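# Transfer 96-well plate from bench spot B1 to nest N1

## Task

Carry the 96-well plate from bench spot B1 and set it into plate nest N1 so it rests flat within the nest's locating features, with its well A1 (the cut-off corner) at the nest corner labelled A1; then open the gripper and pull the hand away.

## Robot and tools

Robot: two 6-joint arms, left_arm and right_arm, each ending in a parallel two-finger gripper. Viewed from behind the arms, B1 (where the plate starts) is the right-hand bench spot and N1 (the target nest) is the left-hand one. The plate's cut-off corner is well A1 and must line up with the nest corner marked A1. Small setting-down drops of a few millimetres are acceptable; a longer fall is a failure. Knocking anything off the table ends the scene. Loose items may occasionally be nudged by an outside disturbance.

Frame: every reported gripper pose uses one common scene frame. Origin sits on the tabletop midway between the arms; +z is up, +x extends away from the arms across the table, and left_arm is on the +y side. The names left and right label the arms, not image sides. Positions are in metres and orientations are quaternions in w, x, y, z order. The printed hand position can be somewhat wrong, more so when the arm is stretched far. The reported point lies between the finger pads, roughly 1 cm short of the fingertips; fingers point along the gripper's +z and close along its y axis.

Tool execute_actions, argument actions: a list holding zero or one item, plus optional pictures (boolean, default gives images).
- Empty list: just reports the current state.
- Wait: {"steps": N} with N from 1 to 300, no new command; it returns once N control steps (each 1/30 s) have elapsed since the previous result, with your reply time counted inside them.
- Move: {"rows": [...], "steps": N}, N at most 15 (default 15), and 1 to 15 rows. Each row is applied for one step; if rows run out, the final row is held for the remaining steps.
Each row is a single flat list of 14 numbers covering both arms, always all 14 even when one arm is idle: left_arm waist, shoulder, elbow, wrist pitch, wrist yaw, wrist roll, opening, then the same seven for right_arm. Joint values are absolute target angles in radians (same format as the Joint positions line), not offsets. Stated ranges per arm: waist -2.880 to 2.880, shoulder 0.000 to 3.142, elbow 0.000 to 3.019, wrist pitch -1.693 to 1.571, wrist yaw -1.571 to 1.571, wrist roll -2.094 to 2.094. True limits may differ by up to 0.019 rad either way. A call is rejected (nothing sent) when a target exceeds a range end by over 0.019 rad and is further out than the joint's last reported angle. Targets beyond the real end get clipped there, and a result line "joint sent to its limit" may appear (possibly referring to an earlier, still running move); its absence does not prove more travel is available. Opening is an absolute value from -1 (closed) to +1 (fully open, pads 0.094 m apart).

Motion rules: each joint's sent target is capped at a fixed distance ahead of its measured angle (waist 0.264, shoulder 0.32, elbow 0.276, wrist pitch 0.33, wrist yaw 0.186, wrist roll 0.522 rad), and if the targets would shift the gripper more than 70 mm from where it is measured, all of them are pulled back toward current angles. Large moves therefore take several calls. Tiny commanded moves of a few millimetres may produce no motion. Between calls the arms keep heading for the last row sent, until everything has nearly stopped or a step is HELD; after that only a new move makes them continue. The simulation runs while you think and write, so the arms may have moved on by the next result.

Result lines: the state line lists left_arm and right_arm poses. Joint positions and Joint velocities give, per arm, six joints (rad, rad/s) followed by the finger pad gap (m, m/s). grip_measured is the measured finger opening on the same -1..+1 scale you command; each gripper's reading may be off by about 1 mm, fixed for the scene. "joint command not followed" means a clearance check altered or blocked some joint targets; the rest of the row still executed. HELD flags steps where your row was partly or fully not sent. MOTOR HOT appears from 85 °C; at 100 °C an OVER-TEMPERATURE FAULT drops that arm's hold, so the arm and anything it carries fall.

Gripping: between the -1 and +1 extremes, fingers move to the point where grip_measured equals your command. To hold the plate, keep commanding about 0.03 below the grip_measured seen while holding for a firm grip, or a smaller gap for a lighter one. Pad force tops out around 50 to 62 N (less on some grippers, less on parts under about 2 mm thick), with a short spike at first contact.

zoom_image: camera (one of cam_head_left, cam_head_right, cam_high, cam_low, cam_left_wrist, cam_right_wrist) and region [x0, y0, x1, y1] in pixels of that camera's latest image, origin top-left, at most 504 by 504. Image sizes: the four fixed cameras 672x504, the wrist cameras 616x616.

finished_scene: argument scene, the number of the current scene; ends and grades it irreversibly, and its result states success and the next task. Ending a reply without any tool call stops everything.

Avoid: dropping or tossing the plate, long falls, slamming it into the nest, pressing hard on anything, letting the two arms collide or push each other, and holding the load so long that motors overheat. Move smoothly and efficiently, release the plate once seated, and retract clear before finishing.

Each tool is called in YAML: its name, and indented under it one key for each argument.

## Session

I'll start by looking at the current state.

execute_actions:
  actions: []

Scene clock: 0.00 s of 13200.00 s.
left_arm: end_effector_position=(+0.4451, +0.5303, +0.3294) grip_measured=+1.000 end_effector_quat_wxyz=(-0.091, +0.532, +0.678, +0.498) | right_arm: end_effector_position=(+0.4009, -0.3608, +0.3622) grip_measured=+1.000 end_effector_quat_wxyz=(+0.683, +0.512, +0.405, +0.328)
Joint positions: left_arm=[ 0.043  1.17   1.056 -0.615 -0.751  1.87   0.094] | right_arm=[0.234 0.735 0.439 0.475 0.581 1.251 0.094]
Joint velocities: left_arm=[ 0.005 -0.015 -0.022  0.002  0.037  0.037  0.   ] | right_arm=[-0.005  0.005  0.002  0.002  0.022  0.037  0.   ]

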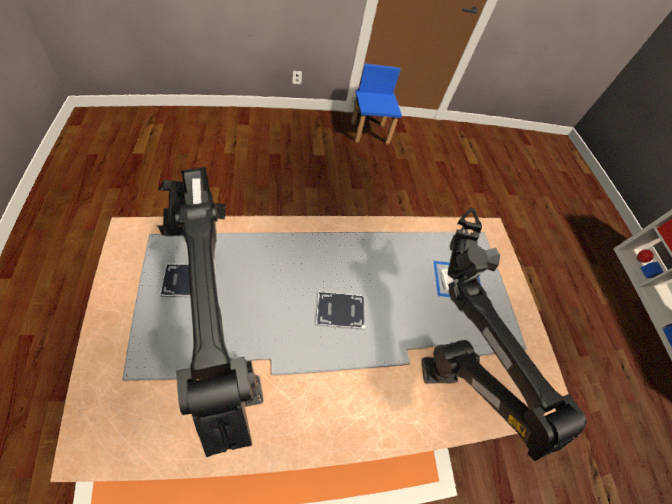

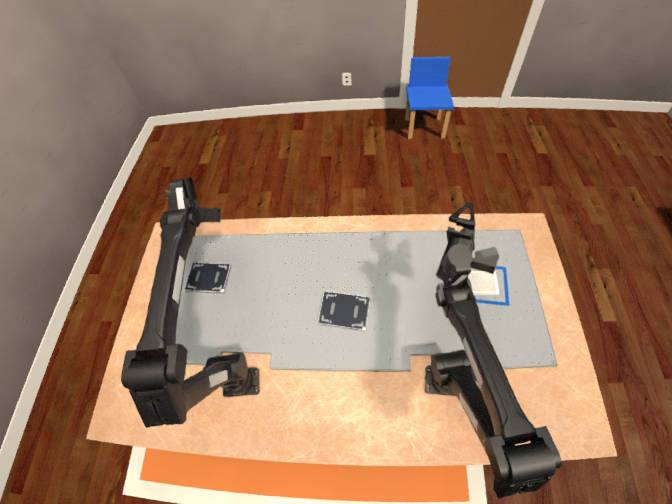

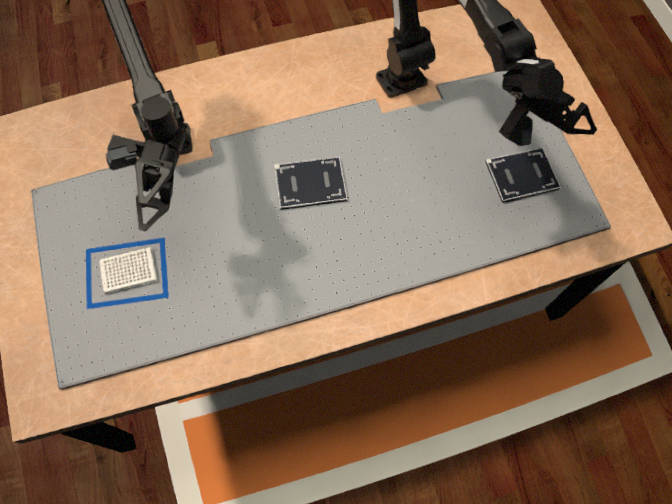

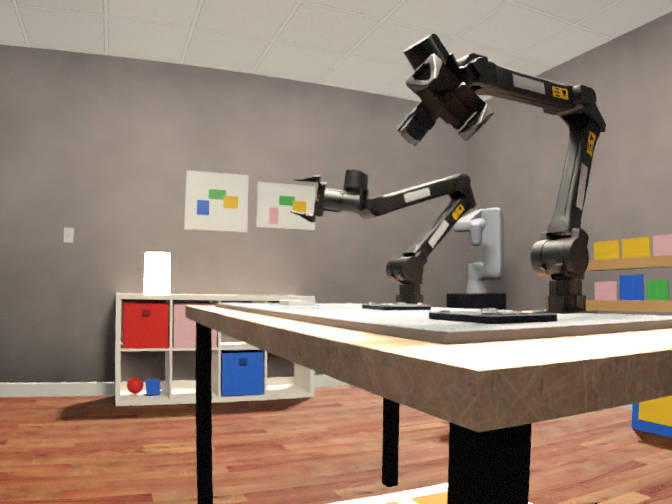

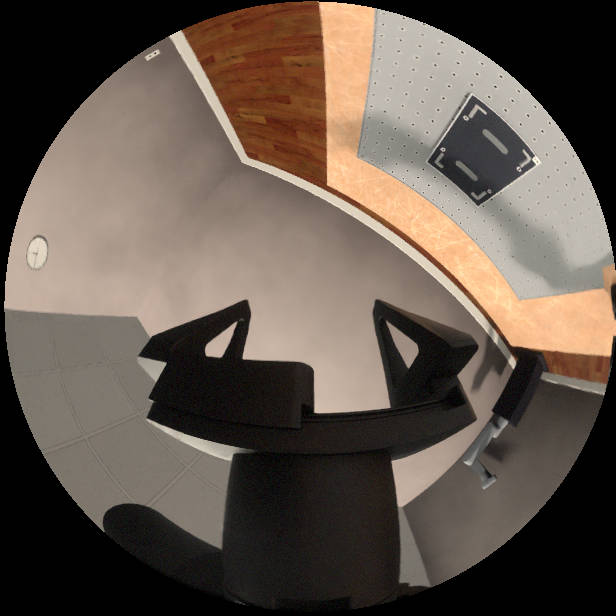

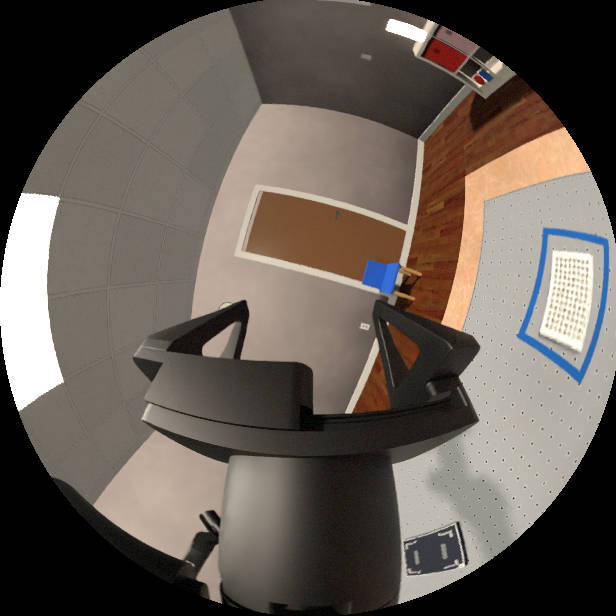

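zoom_image:
  camera: "cam_high"
  region: [60, 220, 200, 325]

zoom_image:
  camera: "cam_high"
  region: [460, 130, 600, 235]

zoom_image:
  camera: "cam_high"
  region: [250, 135, 390, 240]

Region (60, 220, 200, 325) of cam_high's 672x504 image, scaled by 3.600, with more detail than that image has; it fills the top 378 rows of this view, and the rest is white.

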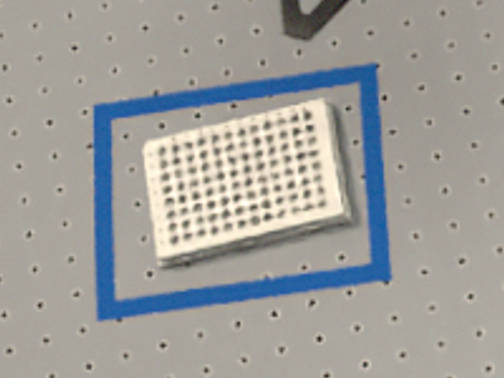

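Region (460, 130, 600, 235) of cam_high's 672x504 image, scaled by 3.600, with more detail than that image has; it fills the top 378 rows of this view, and the rest is white.

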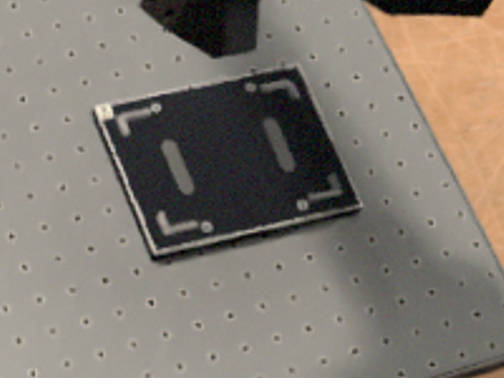

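Region (250, 135, 390, 240) of cam_high's 672x504 image, scaled by 3.600, with more detail than that image has; it fills the top 378 rows of this view, and the rest is white.

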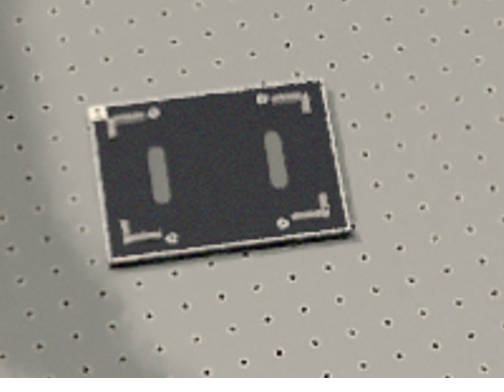

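zoom_image:
  camera: "cam_high"
  region: [92, 240, 164, 300]

zoom_image:
  camera: "cam_right_wrist"
  region: [500, 220, 616, 390]

Region (92, 240, 164, 300) of cam_high's 672x504 image, scaled by 7.000, with more detail than that image has.

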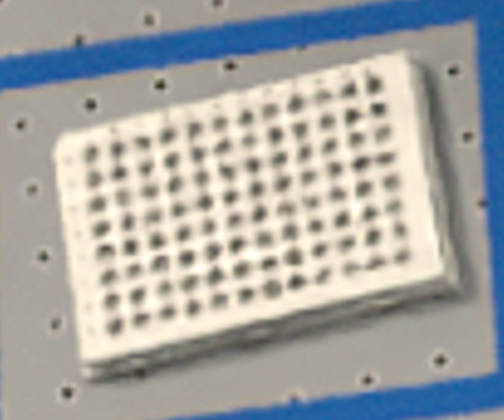

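Region (500, 220, 616, 390) of cam_right_wrist's 616x616 image, scaled by 2.965, with more detail than that image has; it fills the left 344 columns of this view, and the rest is white.

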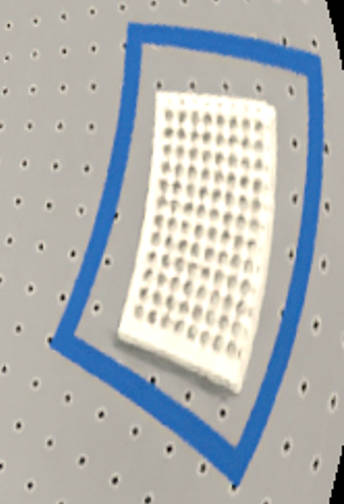

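execute_actions:
  actions:
    - {"rows": [[0.043,1.17,1.056,-1.1,-0.751,1.87,1, 0.234,0.735,0.439,0.475,0.0,1.251,1]], "steps": 15}
  pictures: false

execute_actions:
  actions:
    - {"rows": [[0.043,1.17,1.056,-1.1,0.0,1.57,1, 0.234,0.735,0.9,0.475,0.0,1.251,1]], "steps": 15}
  pictures: false

Scene clock: 38.60 s of 13200.00 s.
left_arm: end_effector_position=(+0.3661, +0.5151, +0.2719) grip_measured=+1.000 end_effector_quat_wxyz=(-0.223, +0.637, +0.660, +0.328) | right_arm: end_effector_position=(+0.4156, -0.2639, +0.3675) grip_measured=+1.000 end_effector_quat_wxyz=(+0.591, +0.340, +0.543, +0.490)
Joint positions: left_arm=[ 0.043  1.167  1.044 -1.089 -0.751  1.868  0.094] | right_arm=[0.234 0.734 0.439 0.475 0.002 1.251 0.094]
Joint velocities: left_arm=[-0.005  0.005 -0.002  0.002 -0.022  0.051  0.   ] | right_arm=[-0.015 -0.015 -0.002 -0.012 -0.022  0.007  0.   ]
Steps of this call (steps 1 to 90: nothing new was sent; then 35.10 s passed at rest; steps 91 to 105: all 15 steps of this action). Readings (joint positions):
91: left_arm=[0.043 1.170 1.059 -0.672 -0.751 1.868] | right_arm=[0.231 0.734 0.439 0.475 0.496 1.251]
92: left_arm=[0.043 1.168 1.062 -0.776 -0.751 1.868] | right_arm=[0.231 0.734 0.439 0.475 0.392 1.251]
94: left_arm=[0.043 1.167 1.055 -0.970 -0.751 1.868] | right_arm=[0.231 0.734 0.439 0.475 0.190 1.251]
98: left_arm=[0.043 1.167 1.044 -1.084 -0.751 1.868] | right_arm=[0.234 0.734 0.439 0.475 0.006 1.251]
105: the state above

Scene clock: 39.10 s of 13200.00 s.
left_arm: end_effector_position=(+0.4037, +0.4038, +0.2280) grip_measured=+1.000 end_effector_quat_wxyz=(+0.110, +0.633, +0.754, +0.139) | right_arm: end_effector_position=(+0.4140, -0.2641, +0.5161) grip_measured=+1.000 end_effector_quat_wxyz=(+0.647, +0.288, +0.460, +0.536)
Joint positions: left_arm=[ 0.043  1.168  1.044 -1.091 -0.004  1.588  0.094] | right_arm=[0.234 0.734 0.683 0.474 0.002 1.251 0.094]
Joint velocities: left_arm=[ 0.005  0.005 -0.002 -0.002  0.007 -0.168  0.   ] | right_arm=[ 0.005  0.005  0.569 -0.022 -0.037  0.022  0.   ]
Steps of this call (steps 1 to 15: all 15 steps of this action). Readings (joint positions):
1: left_arm=[0.046 1.167 1.044 -1.090 -0.665 1.824] | right_arm=[0.234 0.734 0.442 0.475 0.002 1.251]
2: left_arm=[0.046 1.166 1.044 -1.090 -0.563 1.774] | right_arm=[0.234 0.734 0.449 0.474 0.002 1.251]
4: left_arm=[0.046 1.168 1.044 -1.091 -0.361 1.703] | right_arm=[0.234 0.734 0.474 0.474 0.002 1.251]
8: left_arm=[0.044 1.168 1.044 -1.091 -0.028 1.628] | right_arm=[0.234 0.734 0.545 0.474 0.002 1.251]
15: the state above

execute_actions:
  actions: []
  pictures: false

Scene clock: 47.33 s of 13200.00 s.
left_arm: end_effector_position=(+0.4037, +0.4038, +0.2280) grip_measured=+1.000 end_effector_quat_wxyz=(+0.111, +0.629, +0.757, +0.138) | right_arm: end_effector_position=(+0.3928, -0.2670, +0.6139) grip_measured=+1.000 end_effector_quat_wxyz=(+0.679, +0.251, +0.400, +0.563)
Joint positions: left_arm=[ 0.043  1.168  1.044 -1.091 -0.004  1.577  0.094] | right_arm=[0.234 0.734 0.847 0.474 0.002 1.251 0.094]
Joint velocities: left_arm=[ 0.015 -0.015 -0.002  0.012  0.007 -0.051  0.   ] | right_arm=[-0.005 -0.005 -0.007  0.007  0.007  0.051  0.   ]
Steps of this call (steps 1 to 30: the robot went on to your last target; steps 31 to 90: nothing new was sent; then 5.23 s passed at rest). Readings (joint positions):
1: left_arm=[0.043 1.168 1.044 -1.091 -0.004 1.586] | right_arm=[0.234 0.734 0.703 0.474 0.002 1.251]
2: left_arm=[0.043 1.168 1.044 -1.091 -0.004 1.584] | right_arm=[0.234 0.734 0.723 0.474 0.002 1.251]
4: left_arm=[0.043 1.168 1.044 -1.091 -0.004 1.582] | right_arm=[0.234 0.734 0.763 0.474 0.002 1.251]
8: left_arm=[0.043 1.168 1.044 -1.091 -0.004 1.579] | right_arm=[0.234 0.734 0.832 0.474 0.002 1.251]
90: the state above
All arms were judged still, so your last target was given up. Only a new action makes them travel on or press farther. Fingers that are still opening or closing keep moving.

execute_actions:
  actions:
    - {"rows": [[0.4,1.17,1.056,-1.1,0.0,1.57,1, 0.234,1.5,1.35,-1.37,0.0,1.57,1]], "steps": 15}
  pictures: false

execute_actions:
  actions:
    - {"steps": 30}
  pictures: false

Scene clock: 64.37 s of 13200.00 s.
left_arm: end_effector_position=(+0.3504, +0.5396, +0.2280) grip_measured=+1.000 end_effector_quat_wxyz=(+0.084, +0.480, +0.859, +0.156) | right_arm: end_effector_position=(+0.6335, -0.2343, +0.3586) grip_measured=+1.000 end_effector_quat_wxyz=(+0.367, +0.530, +0.661, +0.384)
Joint positions: left_arm=[ 0.41   1.168  1.044 -1.091 -0.003  1.576  0.094] | right_arm=[ 0.234  1.372  1.243 -0.322  0.002  1.486  0.094]
Joint velocities: left_arm=[-0.23  -0.005 -0.007  0.007  0.037  0.022  0.   ] | right_arm=[-0.015  1.382  0.501 -2.713 -0.007  0.344  0.   ]
Steps of this call (steps 1 to 90: nothing new was sent; then 13.53 s passed at rest; steps 91 to 105: all 15 steps of this action). Readings (joint positions):
91: left_arm=[0.056 1.168 1.044 -1.091 0.003 1.577] | right_arm=[0.234 0.743 0.857 0.444 0.002 1.274]
92: left_arm=[0.088 1.168 1.044 -1.091 0.005 1.577] | right_arm=[0.234 0.763 0.883 0.390 0.002 1.301]
94: left_arm=[0.192 1.168 1.044 -1.091 0.005 1.577] | right_arm=[0.234 0.837 0.953 0.283 0.002 1.349]
98: left_arm=[0.413 1.168 1.044 -1.091 -0.003 1.576] | right_arm=[0.234 1.037 1.105 0.064 0.002 1.418]
105: the state above

Scene clock: 65.37 s of 13200.00 s.
left_arm: end_effector_position=(+0.3529, +0.5356, +0.2280) grip_measured=+1.000 end_effector_quat_wxyz=(+0.085, +0.485, +0.856, +0.155) | right_arm: end_effector_position=(+0.4582, -0.2579, +0.1797) grip_measured=+1.000 end_effector_quat_wxyz=(-0.006, +0.651, +0.759, -0.007)
Joint positions: left_arm=[ 0.398  1.168  1.044 -1.091 -0.003  1.576  0.094] | right_arm=[ 0.234  1.517  1.288 -1.36   0.001  1.554  0.094]
Joint velocities: left_arm=[ 0.005 -0.005  0.002 -0.002  0.037  0.007  0.   ] | right_arm=[-0.015 -0.005 -0.007  0.012  0.022 -0.051  0.   ]
Steps of this call (steps 1 to 30: the robot went on to your last target). Readings (joint positions):
1: left_arm=[0.403 1.168 1.044 -1.091 -0.003 1.576] | right_arm=[0.234 1.418 1.261 -0.423 0.002 1.499]
2: left_arm=[0.400 1.168 1.044 -1.091 -0.003 1.576] | right_arm=[0.234 1.461 1.276 -0.530 0.002 1.509]
4: left_arm=[0.398 1.168 1.044 -1.091 -0.003 1.576] | right_arm=[0.234 1.525 1.282 -0.742 0.001 1.525]
8: left_arm=[0.398 1.168 1.044 -1.091 -0.003 1.576] | right_arm=[0.234 1.563 1.282 -1.178 0.001 1.543]
30: the state above
All arms were judged still, so your last target was given up. Only a new action makes them travel on or press farther. Fingers that are still opening or closing keep moving.

execute_actions:
  actions:
    - {"rows": [[0.4,1.17,1.056,-1.1,0.0,1.57,1, -0.35,1.5,1.35,-1.35,0.0,1.1,1]], "steps": 15}
  pictures: false

execute_actions:
  actions:
    - {"steps": 15}

Scene clock: 80.40 s of 13200.00 s.
left_arm: end_effector_position=(+0.3529, +0.5356, +0.2280) grip_measured=+1.000 end_effector_quat_wxyz=(+0.085, +0.485, +0.856, +0.155) | right_arm: end_effector_position=(+0.4112, -0.5218, +0.1797) grip_measured=+1.000 end_effector_quat_wxyz=(-0.007, +0.735, +0.678, -0.005)
Joint positions: left_arm=[ 0.398  1.168  1.044 -1.091 -0.003  1.576  0.094] | right_arm=[-0.388  1.517  1.288 -1.358  0.005  1.166  0.094]
Joint velocities: left_arm=[-0.005 -0.005 -0.002 -0.007  0.051  0.051  0.   ] | right_arm=[-0.601 -0.005 -0.002  0.002  0.037 -0.359  0.   ]
Steps of this call (steps 1 to 110: nothing new was sent; then 10.87 s passed at rest; steps 111 to 125: all 15 steps of this action). Readings (joint positions):
111: left_arm=[0.398 1.168 1.044 -1.091 -0.003 1.576] | right_arm=[0.224 1.517 1.288 -1.360 -0.003 1.517]
112: left_arm=[0.398 1.168 1.044 -1.091 -0.003 1.576] | right_arm=[0.205 1.517 1.288 -1.360 -0.006 1.471]
114: left_arm=[0.398 1.168 1.044 -1.091 -0.003 1.576] | right_arm=[0.133 1.517 1.288 -1.360 -0.006 1.397]
118: left_arm=[0.398 1.168 1.044 -1.091 -0.003 1.576] | right_arm=[-0.063 1.517 1.288 -1.360 -0.006 1.293]
125: the state above

Scene clock: 80.90 s of 13200.00 s.
left_arm: end_effector_position=(+0.3529, +0.5356, +0.2280) grip_measured=+1.000 end_effector_quat_wxyz=(+0.085, +0.485, +0.856, +0.155) | right_arm: end_effector_position=(+0.4197, -0.5049, +0.1797) grip_measured=+1.000 end_effector_quat_wxyz=(-0.007, +0.704, +0.710, -0.003)
Joint positions: left_arm=[ 0.398  1.168  1.044 -1.091 -0.003  1.576  0.094] | right_arm=[-0.346  1.517  1.288 -1.358  0.001  1.117  0.094]
Joint velocities: left_arm=[ 0.005 -0.015 -0.007  0.002 -0.022 -0.051  0.   ] | right_arm=[ 0.005  0.005 -0.002  0.002 -0.051  0.022  0.   ]
Steps of this call (steps 1 to 15: the robot went on to your last target). Readings (joint positions):
1: left_arm=[0.398 1.168 1.044 -1.091 -0.003 1.576] | right_arm=[-0.401 1.517 1.288 -1.358 0.005 1.156]
2: left_arm=[0.398 1.168 1.044 -1.091 -0.003 1.576] | right_arm=[-0.404 1.517 1.288 -1.358 0.005 1.148]
4: left_arm=[0.398 1.168 1.044 -1.091 -0.003 1.576] | right_arm=[-0.391 1.517 1.288 -1.358 0.005 1.137]
8: left_arm=[0.398 1.168 1.044 -1.091 -0.003 1.576] | right_arm=[-0.353 1.517 1.288 -1.358 0.001 1.124]
15: the state above

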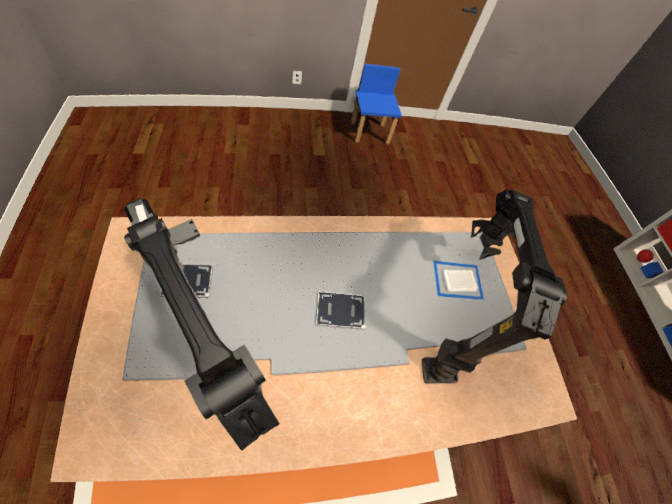

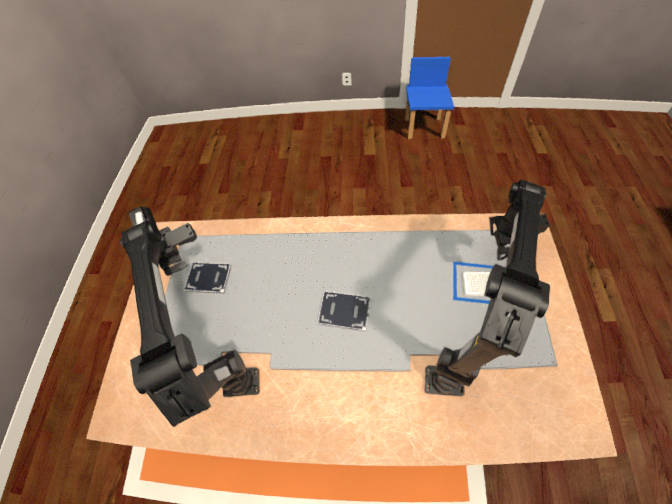

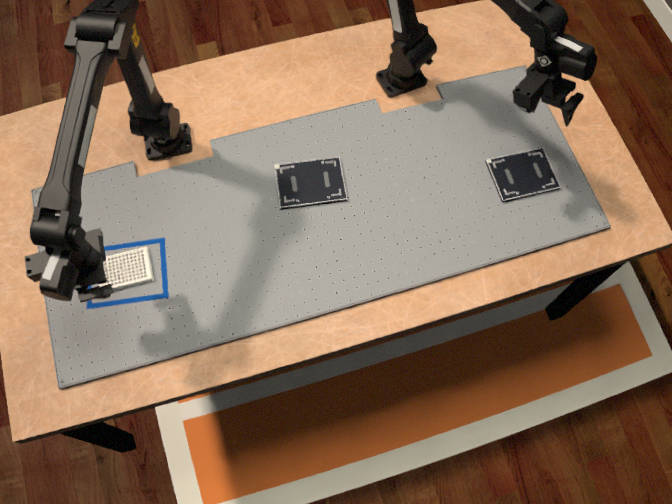

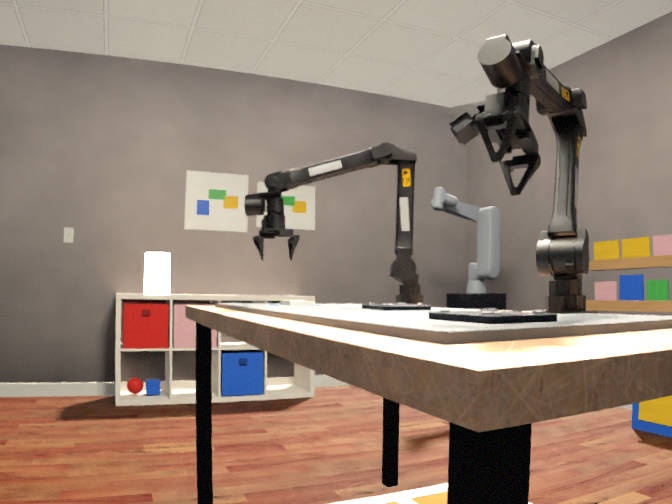

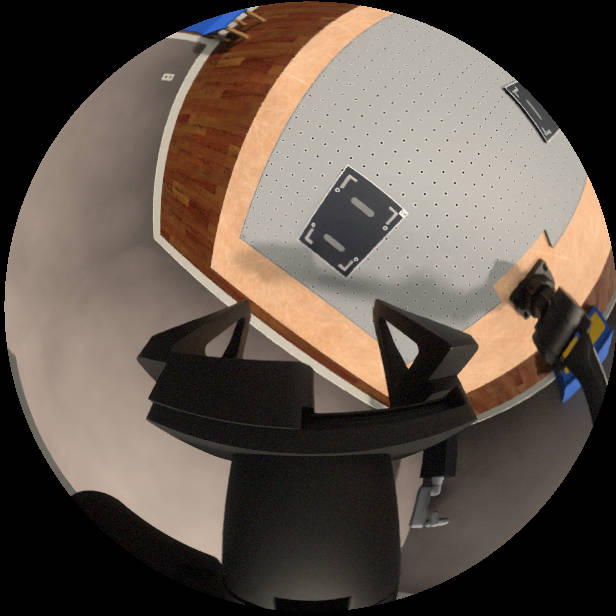

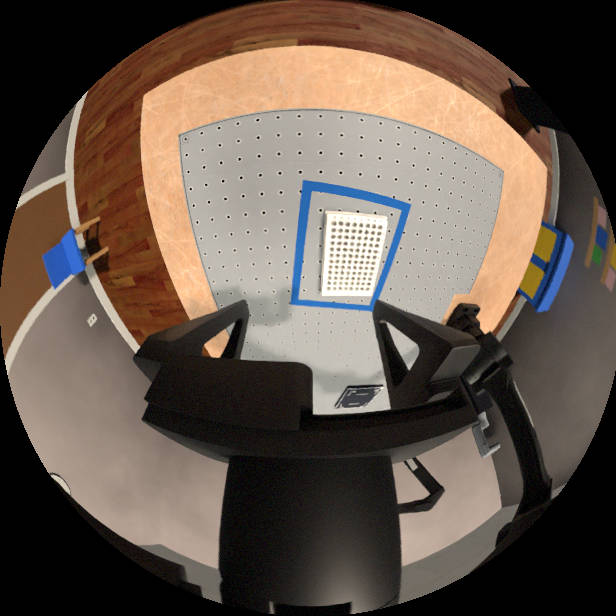

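execute_actions:
  actions:
    - {"rows": [[0.4,1.17,1.056,-1.1,0.0,1.57,1, -0.355,1.5,1.3,-1.33,0.0,1.1,1],[0.4,1.17,1.056,-1.1,0.0,1.57,1, -0.362,1.49,1.27,-1.31,0.0,1.09,1],[0.4,1.17,1.056,-1.1,0.0,1.57,1, -0.37,1.485,1.24,-1.285,0.0,1.085,1],[0.4,1.17,1.056,-1.1,0.0,1.57,1, -0.377,1.478,1.21,-1.26,0.0,1.08,1],[0.4,1.17,1.056,-1.1,0.0,1.57,1, -0.384,1.47,1.18,-1.235,0.0,1.07,1],[0.4,1.17,1.056,-1.1,0.0,1.57,1, -0.391,1.463,1.15,-1.21,0.0,1.065,1],[0.4,1.17,1.056,-1.1,0.0,1.57,1, -0.398,1.455,1.12,-1.185,0.0,1.06,1],[0.4,1.17,1.056,-1.1,0.0,1.57,1, -0.405,1.448,1.09,-1.16,0.0,1.05,1],[0.4,1.17,1.056,-1.1,0.0,1.57,1, -0.41,1.44,1.06,-1.135,0.0,1.045,1],[0.4,1.17,1.056,-1.1,0.0,1.57,1, -0.414,1.435,1.03,-1.113,0.0,1.045,1]], "steps": 15}
  pictures: false

execute_actions:
  actions:
    - {"steps": 12}

Scene clock: 105.63 s of 13200.00 s.
left_arm: end_effector_position=(+0.3529, +0.5356, +0.2280) grip_measured=+1.000 end_effector_quat_wxyz=(+0.085, +0.485, +0.856, +0.155) | right_arm: end_effector_position=(+0.3661, -0.5093, +0.1044) grip_measured=+1.000 end_effector_quat_wxyz=(-0.005, +0.711, +0.703, -0.002)
Joint positions: left_arm=[ 0.398  1.168  1.044 -1.091 -0.003  1.576  0.094] | right_arm=[-0.415  1.465  1.021 -1.137  0.001  1.068  0.094]
Joint velocities: left_arm=[-0.005 -0.005 -0.012  0.012 -0.022 -0.022  0.   ] | right_arm=[-0.015 -0.005 -0.017  0.051 -0.007 -0.066  0.   ]
Steps of this call (steps 1 to 15: the robot went on to your last target; steps 16 to 90: nothing new was sent; then 21.23 s passed at rest; steps 91 to 105: all 15 steps of this action). Readings (joint positions):
91: left_arm=[0.398 1.168 1.044 -1.091 -0.003 1.576] | right_arm=[-0.346 1.517 1.288 -1.355 0.001 1.116]
92: left_arm=[0.398 1.168 1.044 -1.091 -0.003 1.576] | right_arm=[-0.347 1.517 1.286 -1.347 0.001 1.114]
94: left_arm=[0.398 1.168 1.044 -1.091 -0.003 1.576] | right_arm=[-0.351 1.511 1.267 -1.309 0.001 1.108]
98: left_arm=[0.398 1.168 1.044 -1.091 -0.003 1.576] | right_arm=[-0.378 1.482 1.157 -1.215 0.001 1.089]
105: the state above

Scene clock: 106.03 s of 13200.00 s.
left_arm: end_effector_position=(+0.3529, +0.5356, +0.2280) grip_measured=+1.000 end_effector_quat_wxyz=(+0.085, +0.485, +0.856, +0.155) | right_arm: end_effector_position=(+0.3685, -0.5106, +0.1054) grip_measured=+1.000 end_effector_quat_wxyz=(+0.002, +0.709, +0.706, +0.000)
Joint positions: left_arm=[ 0.398  1.168  1.044 -1.091 -0.003  1.576  0.094] | right_arm=[-0.415  1.462  1.021 -1.126  0.001  1.061  0.094]
Joint velocities: left_arm=[-0.005  0.005 -0.007  0.007 -0.037  0.081  0.   ] | right_arm=[-0.005 -0.005  0.017  0.027  0.066 -0.051  0.   ]
Steps of this call (steps 1 to 12: the robot went on to your last target). Readings (joint positions):
1: left_arm=[0.398 1.168 1.044 -1.091 -0.003 1.576] | right_arm=[-0.415 1.465 1.021 -1.133 0.001 1.066]
2: left_arm=[0.398 1.168 1.044 -1.091 -0.003 1.576] | right_arm=[-0.415 1.463 1.021 -1.129 0.001 1.065]
4: left_arm=[0.398 1.168 1.044 -1.091 -0.003 1.576] | right_arm=[-0.415 1.462 1.021 -1.126 0.001 1.063]
8: left_arm=[0.398 1.168 1.044 -1.091 -0.003 1.576] | right_arm=[-0.415 1.462 1.021 -1.126 0.001 1.062]
12: the state above

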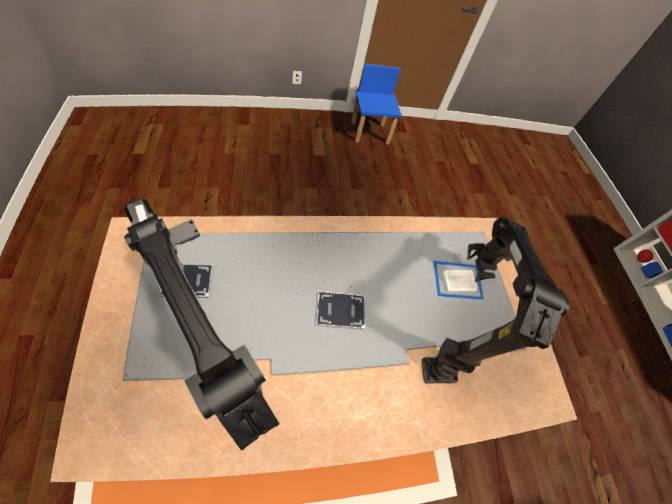

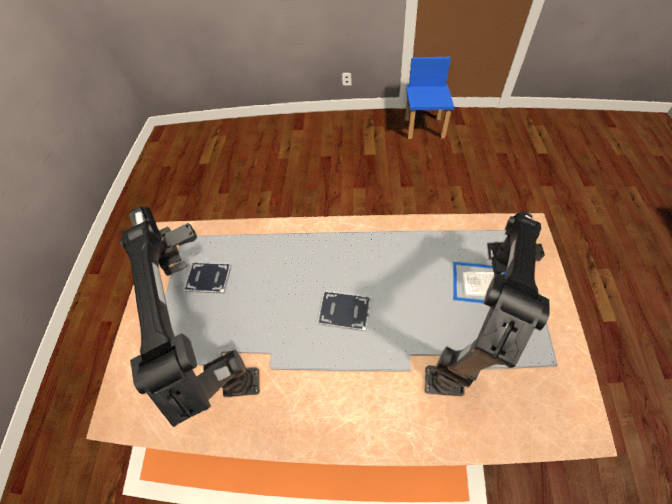

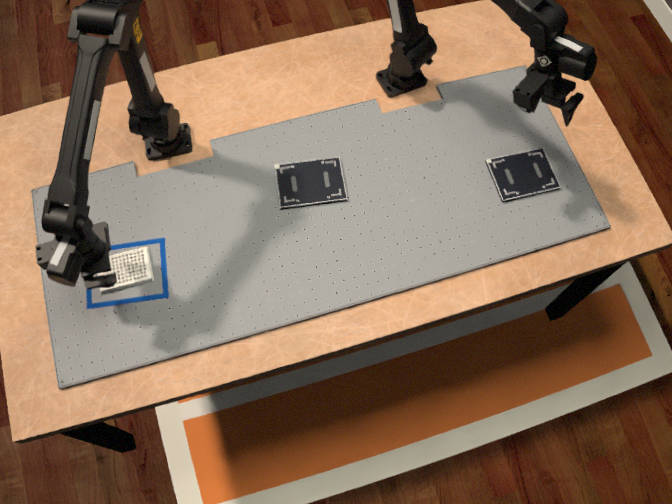

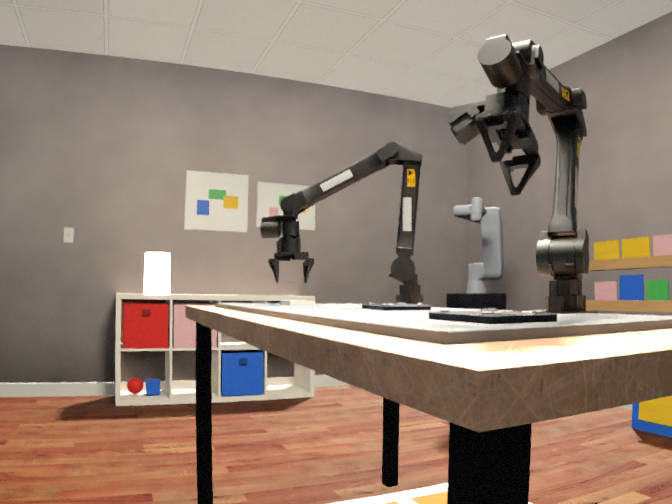

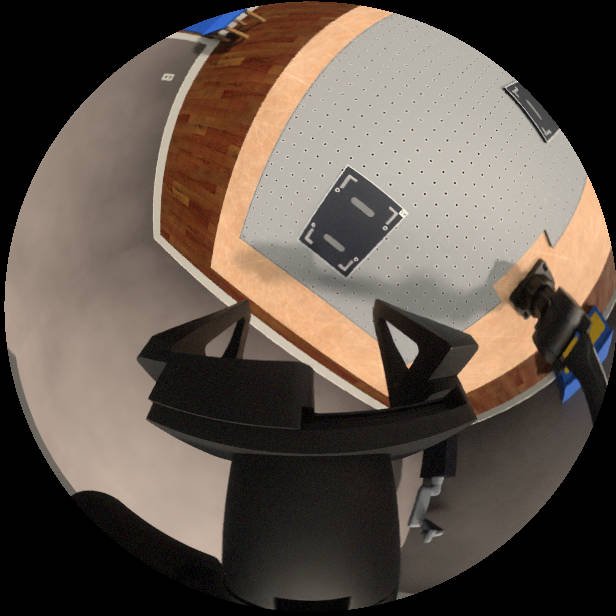

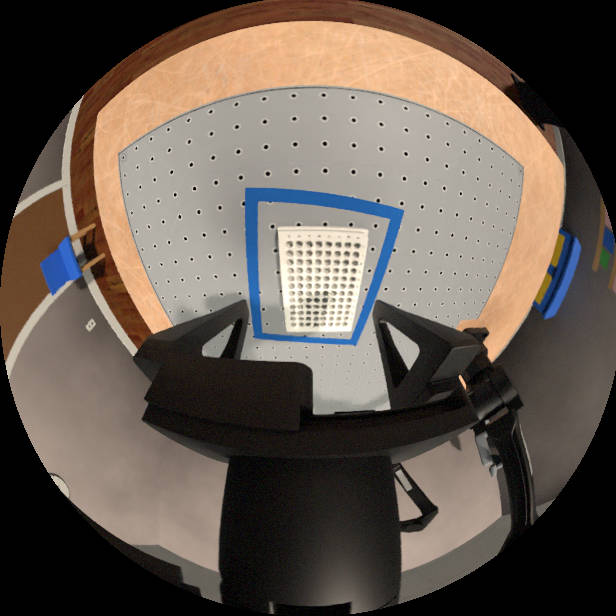

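zoom_image:
  camera: "cam_right_wrist"
  region: [211, 170, 411, 370]

Region (211, 170, 411, 370) of cam_right_wrist's 616x616 image, scaled by 2.520, with more detail than that image has.

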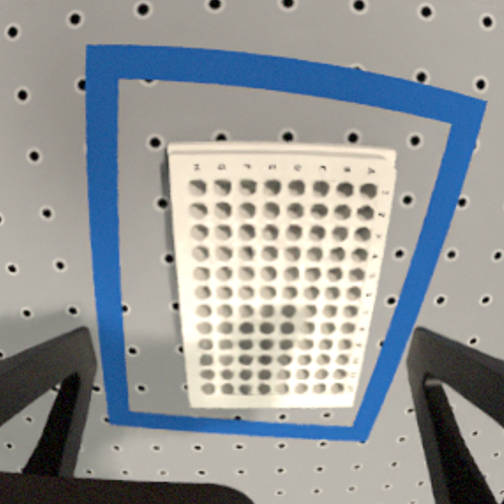

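execute_actions:
  actions:
    - {"rows": [[0.4,1.17,1.056,-1.1,0.0,-1.6,1, -0.41,1.455,1.02,-1.11,0.0,-2.059,1],[0.4,1.17,1.056,-1.1,0.0,-1.6,1, -0.405,1.455,1.01,-1.1,0.0,-2.059,1],[0.4,1.17,1.056,-1.1,0.0,-1.6,1, -0.4,1.455,1.0,-1.09,0.0,-2.059,1],[0.4,1.17,1.056,-1.1,0.0,-1.6,1, -0.395,1.455,0.99,-1.08,0.0,-2.059,1],[0.4,1.17,1.056,-1.1,0.0,-1.6,1, -0.39,1.455,0.98,-1.07,0.0,-2.059,1],[0.4,1.17,1.056,-1.1,0.0,-1.6,1, -0.385,1.455,0.97,-1.06,0.0,-2.059,1],[0.4,1.17,1.056,-1.1,0.0,-1.6,1, -0.38,1.455,0.96,-1.05,0.0,-2.059,1],[0.4,1.17,1.056,-1.1,0.0,-1.6,1, -0.376,1.455,0.95,-1.04,0.0,-2.059,1],[0.4,1.17,1.056,-1.1,0.0,-1.6,1, -0.372,1.455,0.94,-1.03,0.0,-2.059,1],[0.4,1.17,1.056,-1.1,0.0,-1.6,1, -0.372,1.455,0.93,-1.02,0.0,-2.059,1],[0.4,1.17,1.056,-1.1,0.0,-1.6,1, -0.372,1.455,0.923,-1.011,0.0,-2.059,1]], "steps": 15}
  pictures: false

execute_actions:
  actions:
    - {"steps": 25}

Scene clock: 148.27 s of 13200.00 s.
left_arm: end_effector_position=(+0.3529, +0.5356, +0.2280) grip_measured=+1.000 end_effector_quat_wxyz=(+0.167, -0.214, +0.961, +0.058) | right_arm: end_effector_position=(+0.3609, -0.4890, +0.0731) grip_measured=+1.000 end_effector_quat_wxyz=(+0.002, +0.045, +0.999, -0.001)
Joint positions: left_arm=[ 0.398  1.168  1.044 -1.091 -0.003  0.107  0.094] | right_arm=[-0.375  1.462  0.925 -1.029  0.001 -0.384  0.094]
Joint velocities: left_arm=[-0.015 -0.015  0.007 -0.012  0.007 -2.835  0.   ] | right_arm=[ 0.005  0.005  0.012  0.017  0.066 -2.806  0.   ]
Steps of this call (steps 1 to 30: the robot went on to your last target; steps 31 to 90: nothing new was sent; then 38.73 s passed at rest; steps 91 to 105: all 15 steps of this action). Readings (joint positions):
91: left_arm=[0.398 1.168 1.044 -1.091 -0.003 1.496] | right_arm=[-0.415 1.462 1.021 -1.126 0.001 0.983]
92: left_arm=[0.398 1.168 1.044 -1.091 -0.003 1.396] | right_arm=[-0.415 1.462 1.021 -1.123 0.001 0.885]
94: left_arm=[0.398 1.168 1.044 -1.091 -0.003 1.198] | right_arm=[-0.413 1.462 1.016 -1.108 0.001 0.690]
98: left_arm=[0.398 1.168 1.044 -1.091 -0.003 0.801] | right_arm=[-0.397 1.462 0.980 -1.069 0.001 0.300]
105: the state above

Scene clock: 149.10 s of 13200.00 s.
left_arm: end_effector_position=(+0.3529, +0.5356, +0.2280) grip_measured=+1.000 end_effector_quat_wxyz=(-0.155, +0.856, -0.485, +0.085) | right_arm: end_effector_position=(+0.3621, -0.4896, +0.0731) grip_measured=+1.000 end_effector_quat_wxyz=(-0.001, +0.697, -0.717, +0.005)
Joint positions: left_arm=[ 0.398  1.168  1.044 -1.091 -0.003 -1.565  0.094] | right_arm=[-0.375  1.462  0.925 -1.023  0.001 -2.017  0.094]
Joint velocities: left_arm=[ 0.005  0.005  0.002 -0.007  0.037 -0.183  0.   ] | right_arm=[-0.005  0.005 -0.007  0.012 -0.037 -0.212  0.   ]
Steps of this call (steps 1 to 25: the robot went on to your last target). Readings (joint positions):
1: left_arm=[0.398 1.168 1.044 -1.091 -0.003 0.008] | right_arm=[-0.375 1.462 0.925 -1.028 0.001 -0.481]
2: left_arm=[0.398 1.168 1.044 -1.091 -0.003 -0.091] | right_arm=[-0.375 1.462 0.925 -1.026 0.001 -0.578]
4: left_arm=[0.398 1.168 1.044 -1.091 -0.003 -0.290] | right_arm=[-0.375 1.462 0.925 -1.024 0.001 -0.773]
8: left_arm=[0.398 1.168 1.044 -1.091 -0.003 -0.686] | right_arm=[-0.375 1.462 0.925 -1.023 0.001 -1.164]
25: the state above

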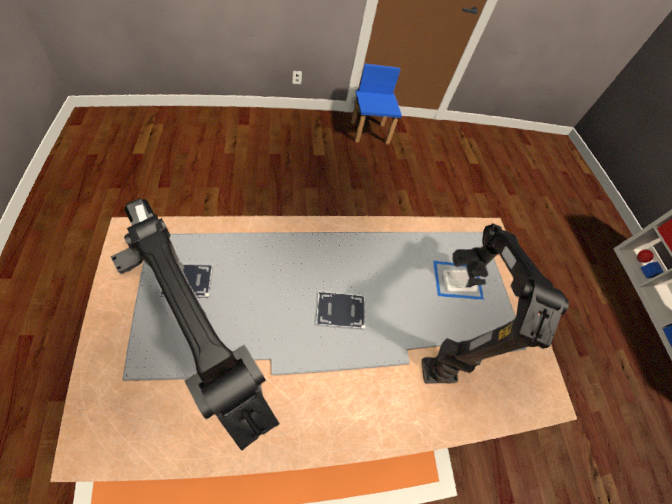

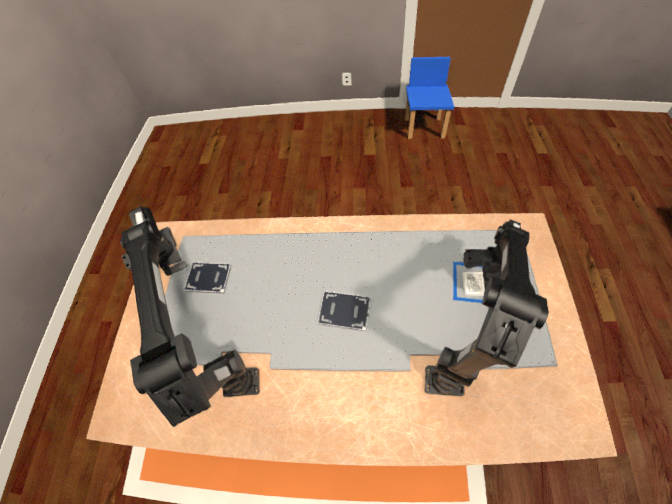

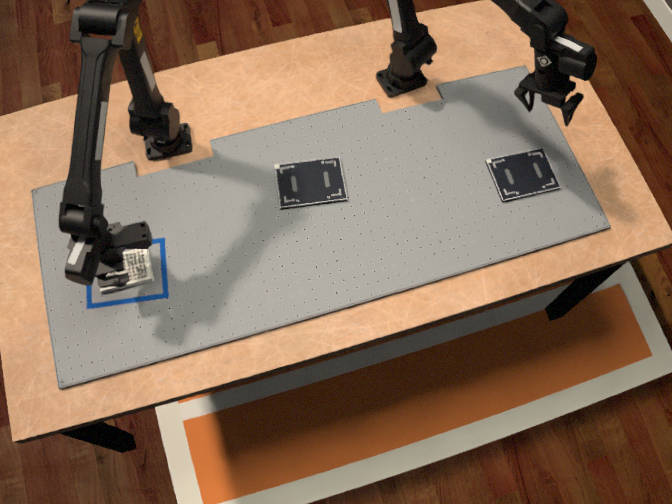

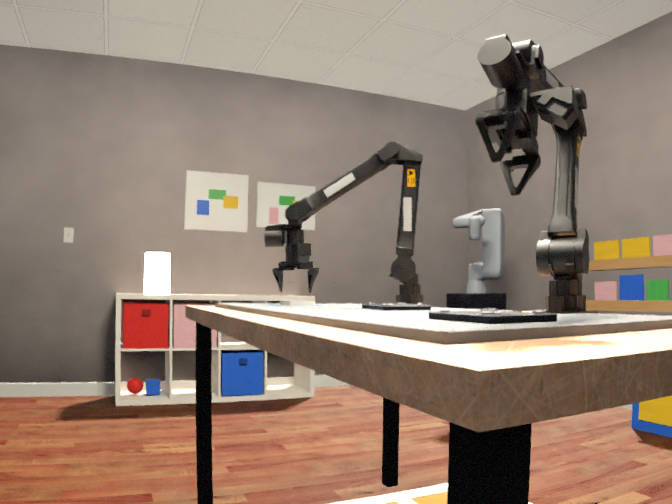

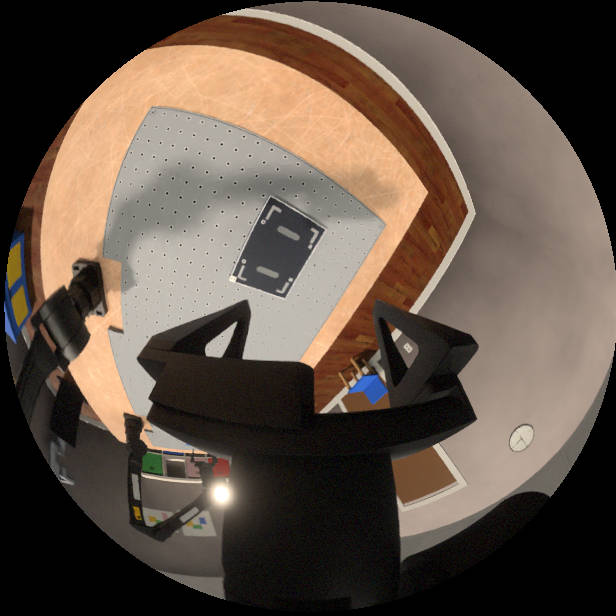

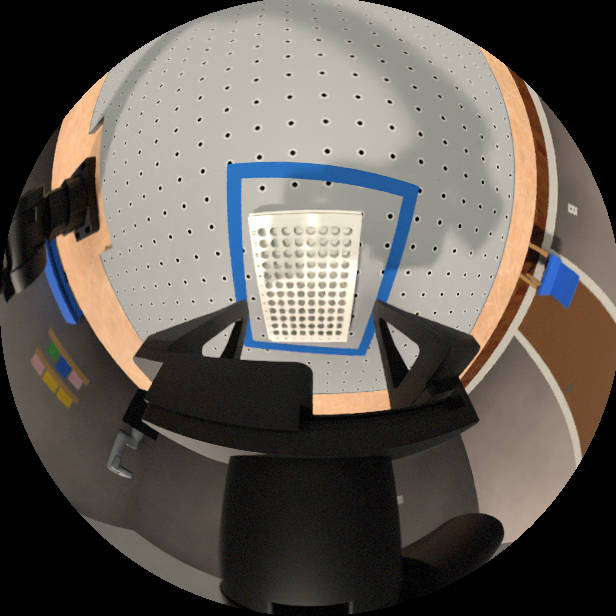

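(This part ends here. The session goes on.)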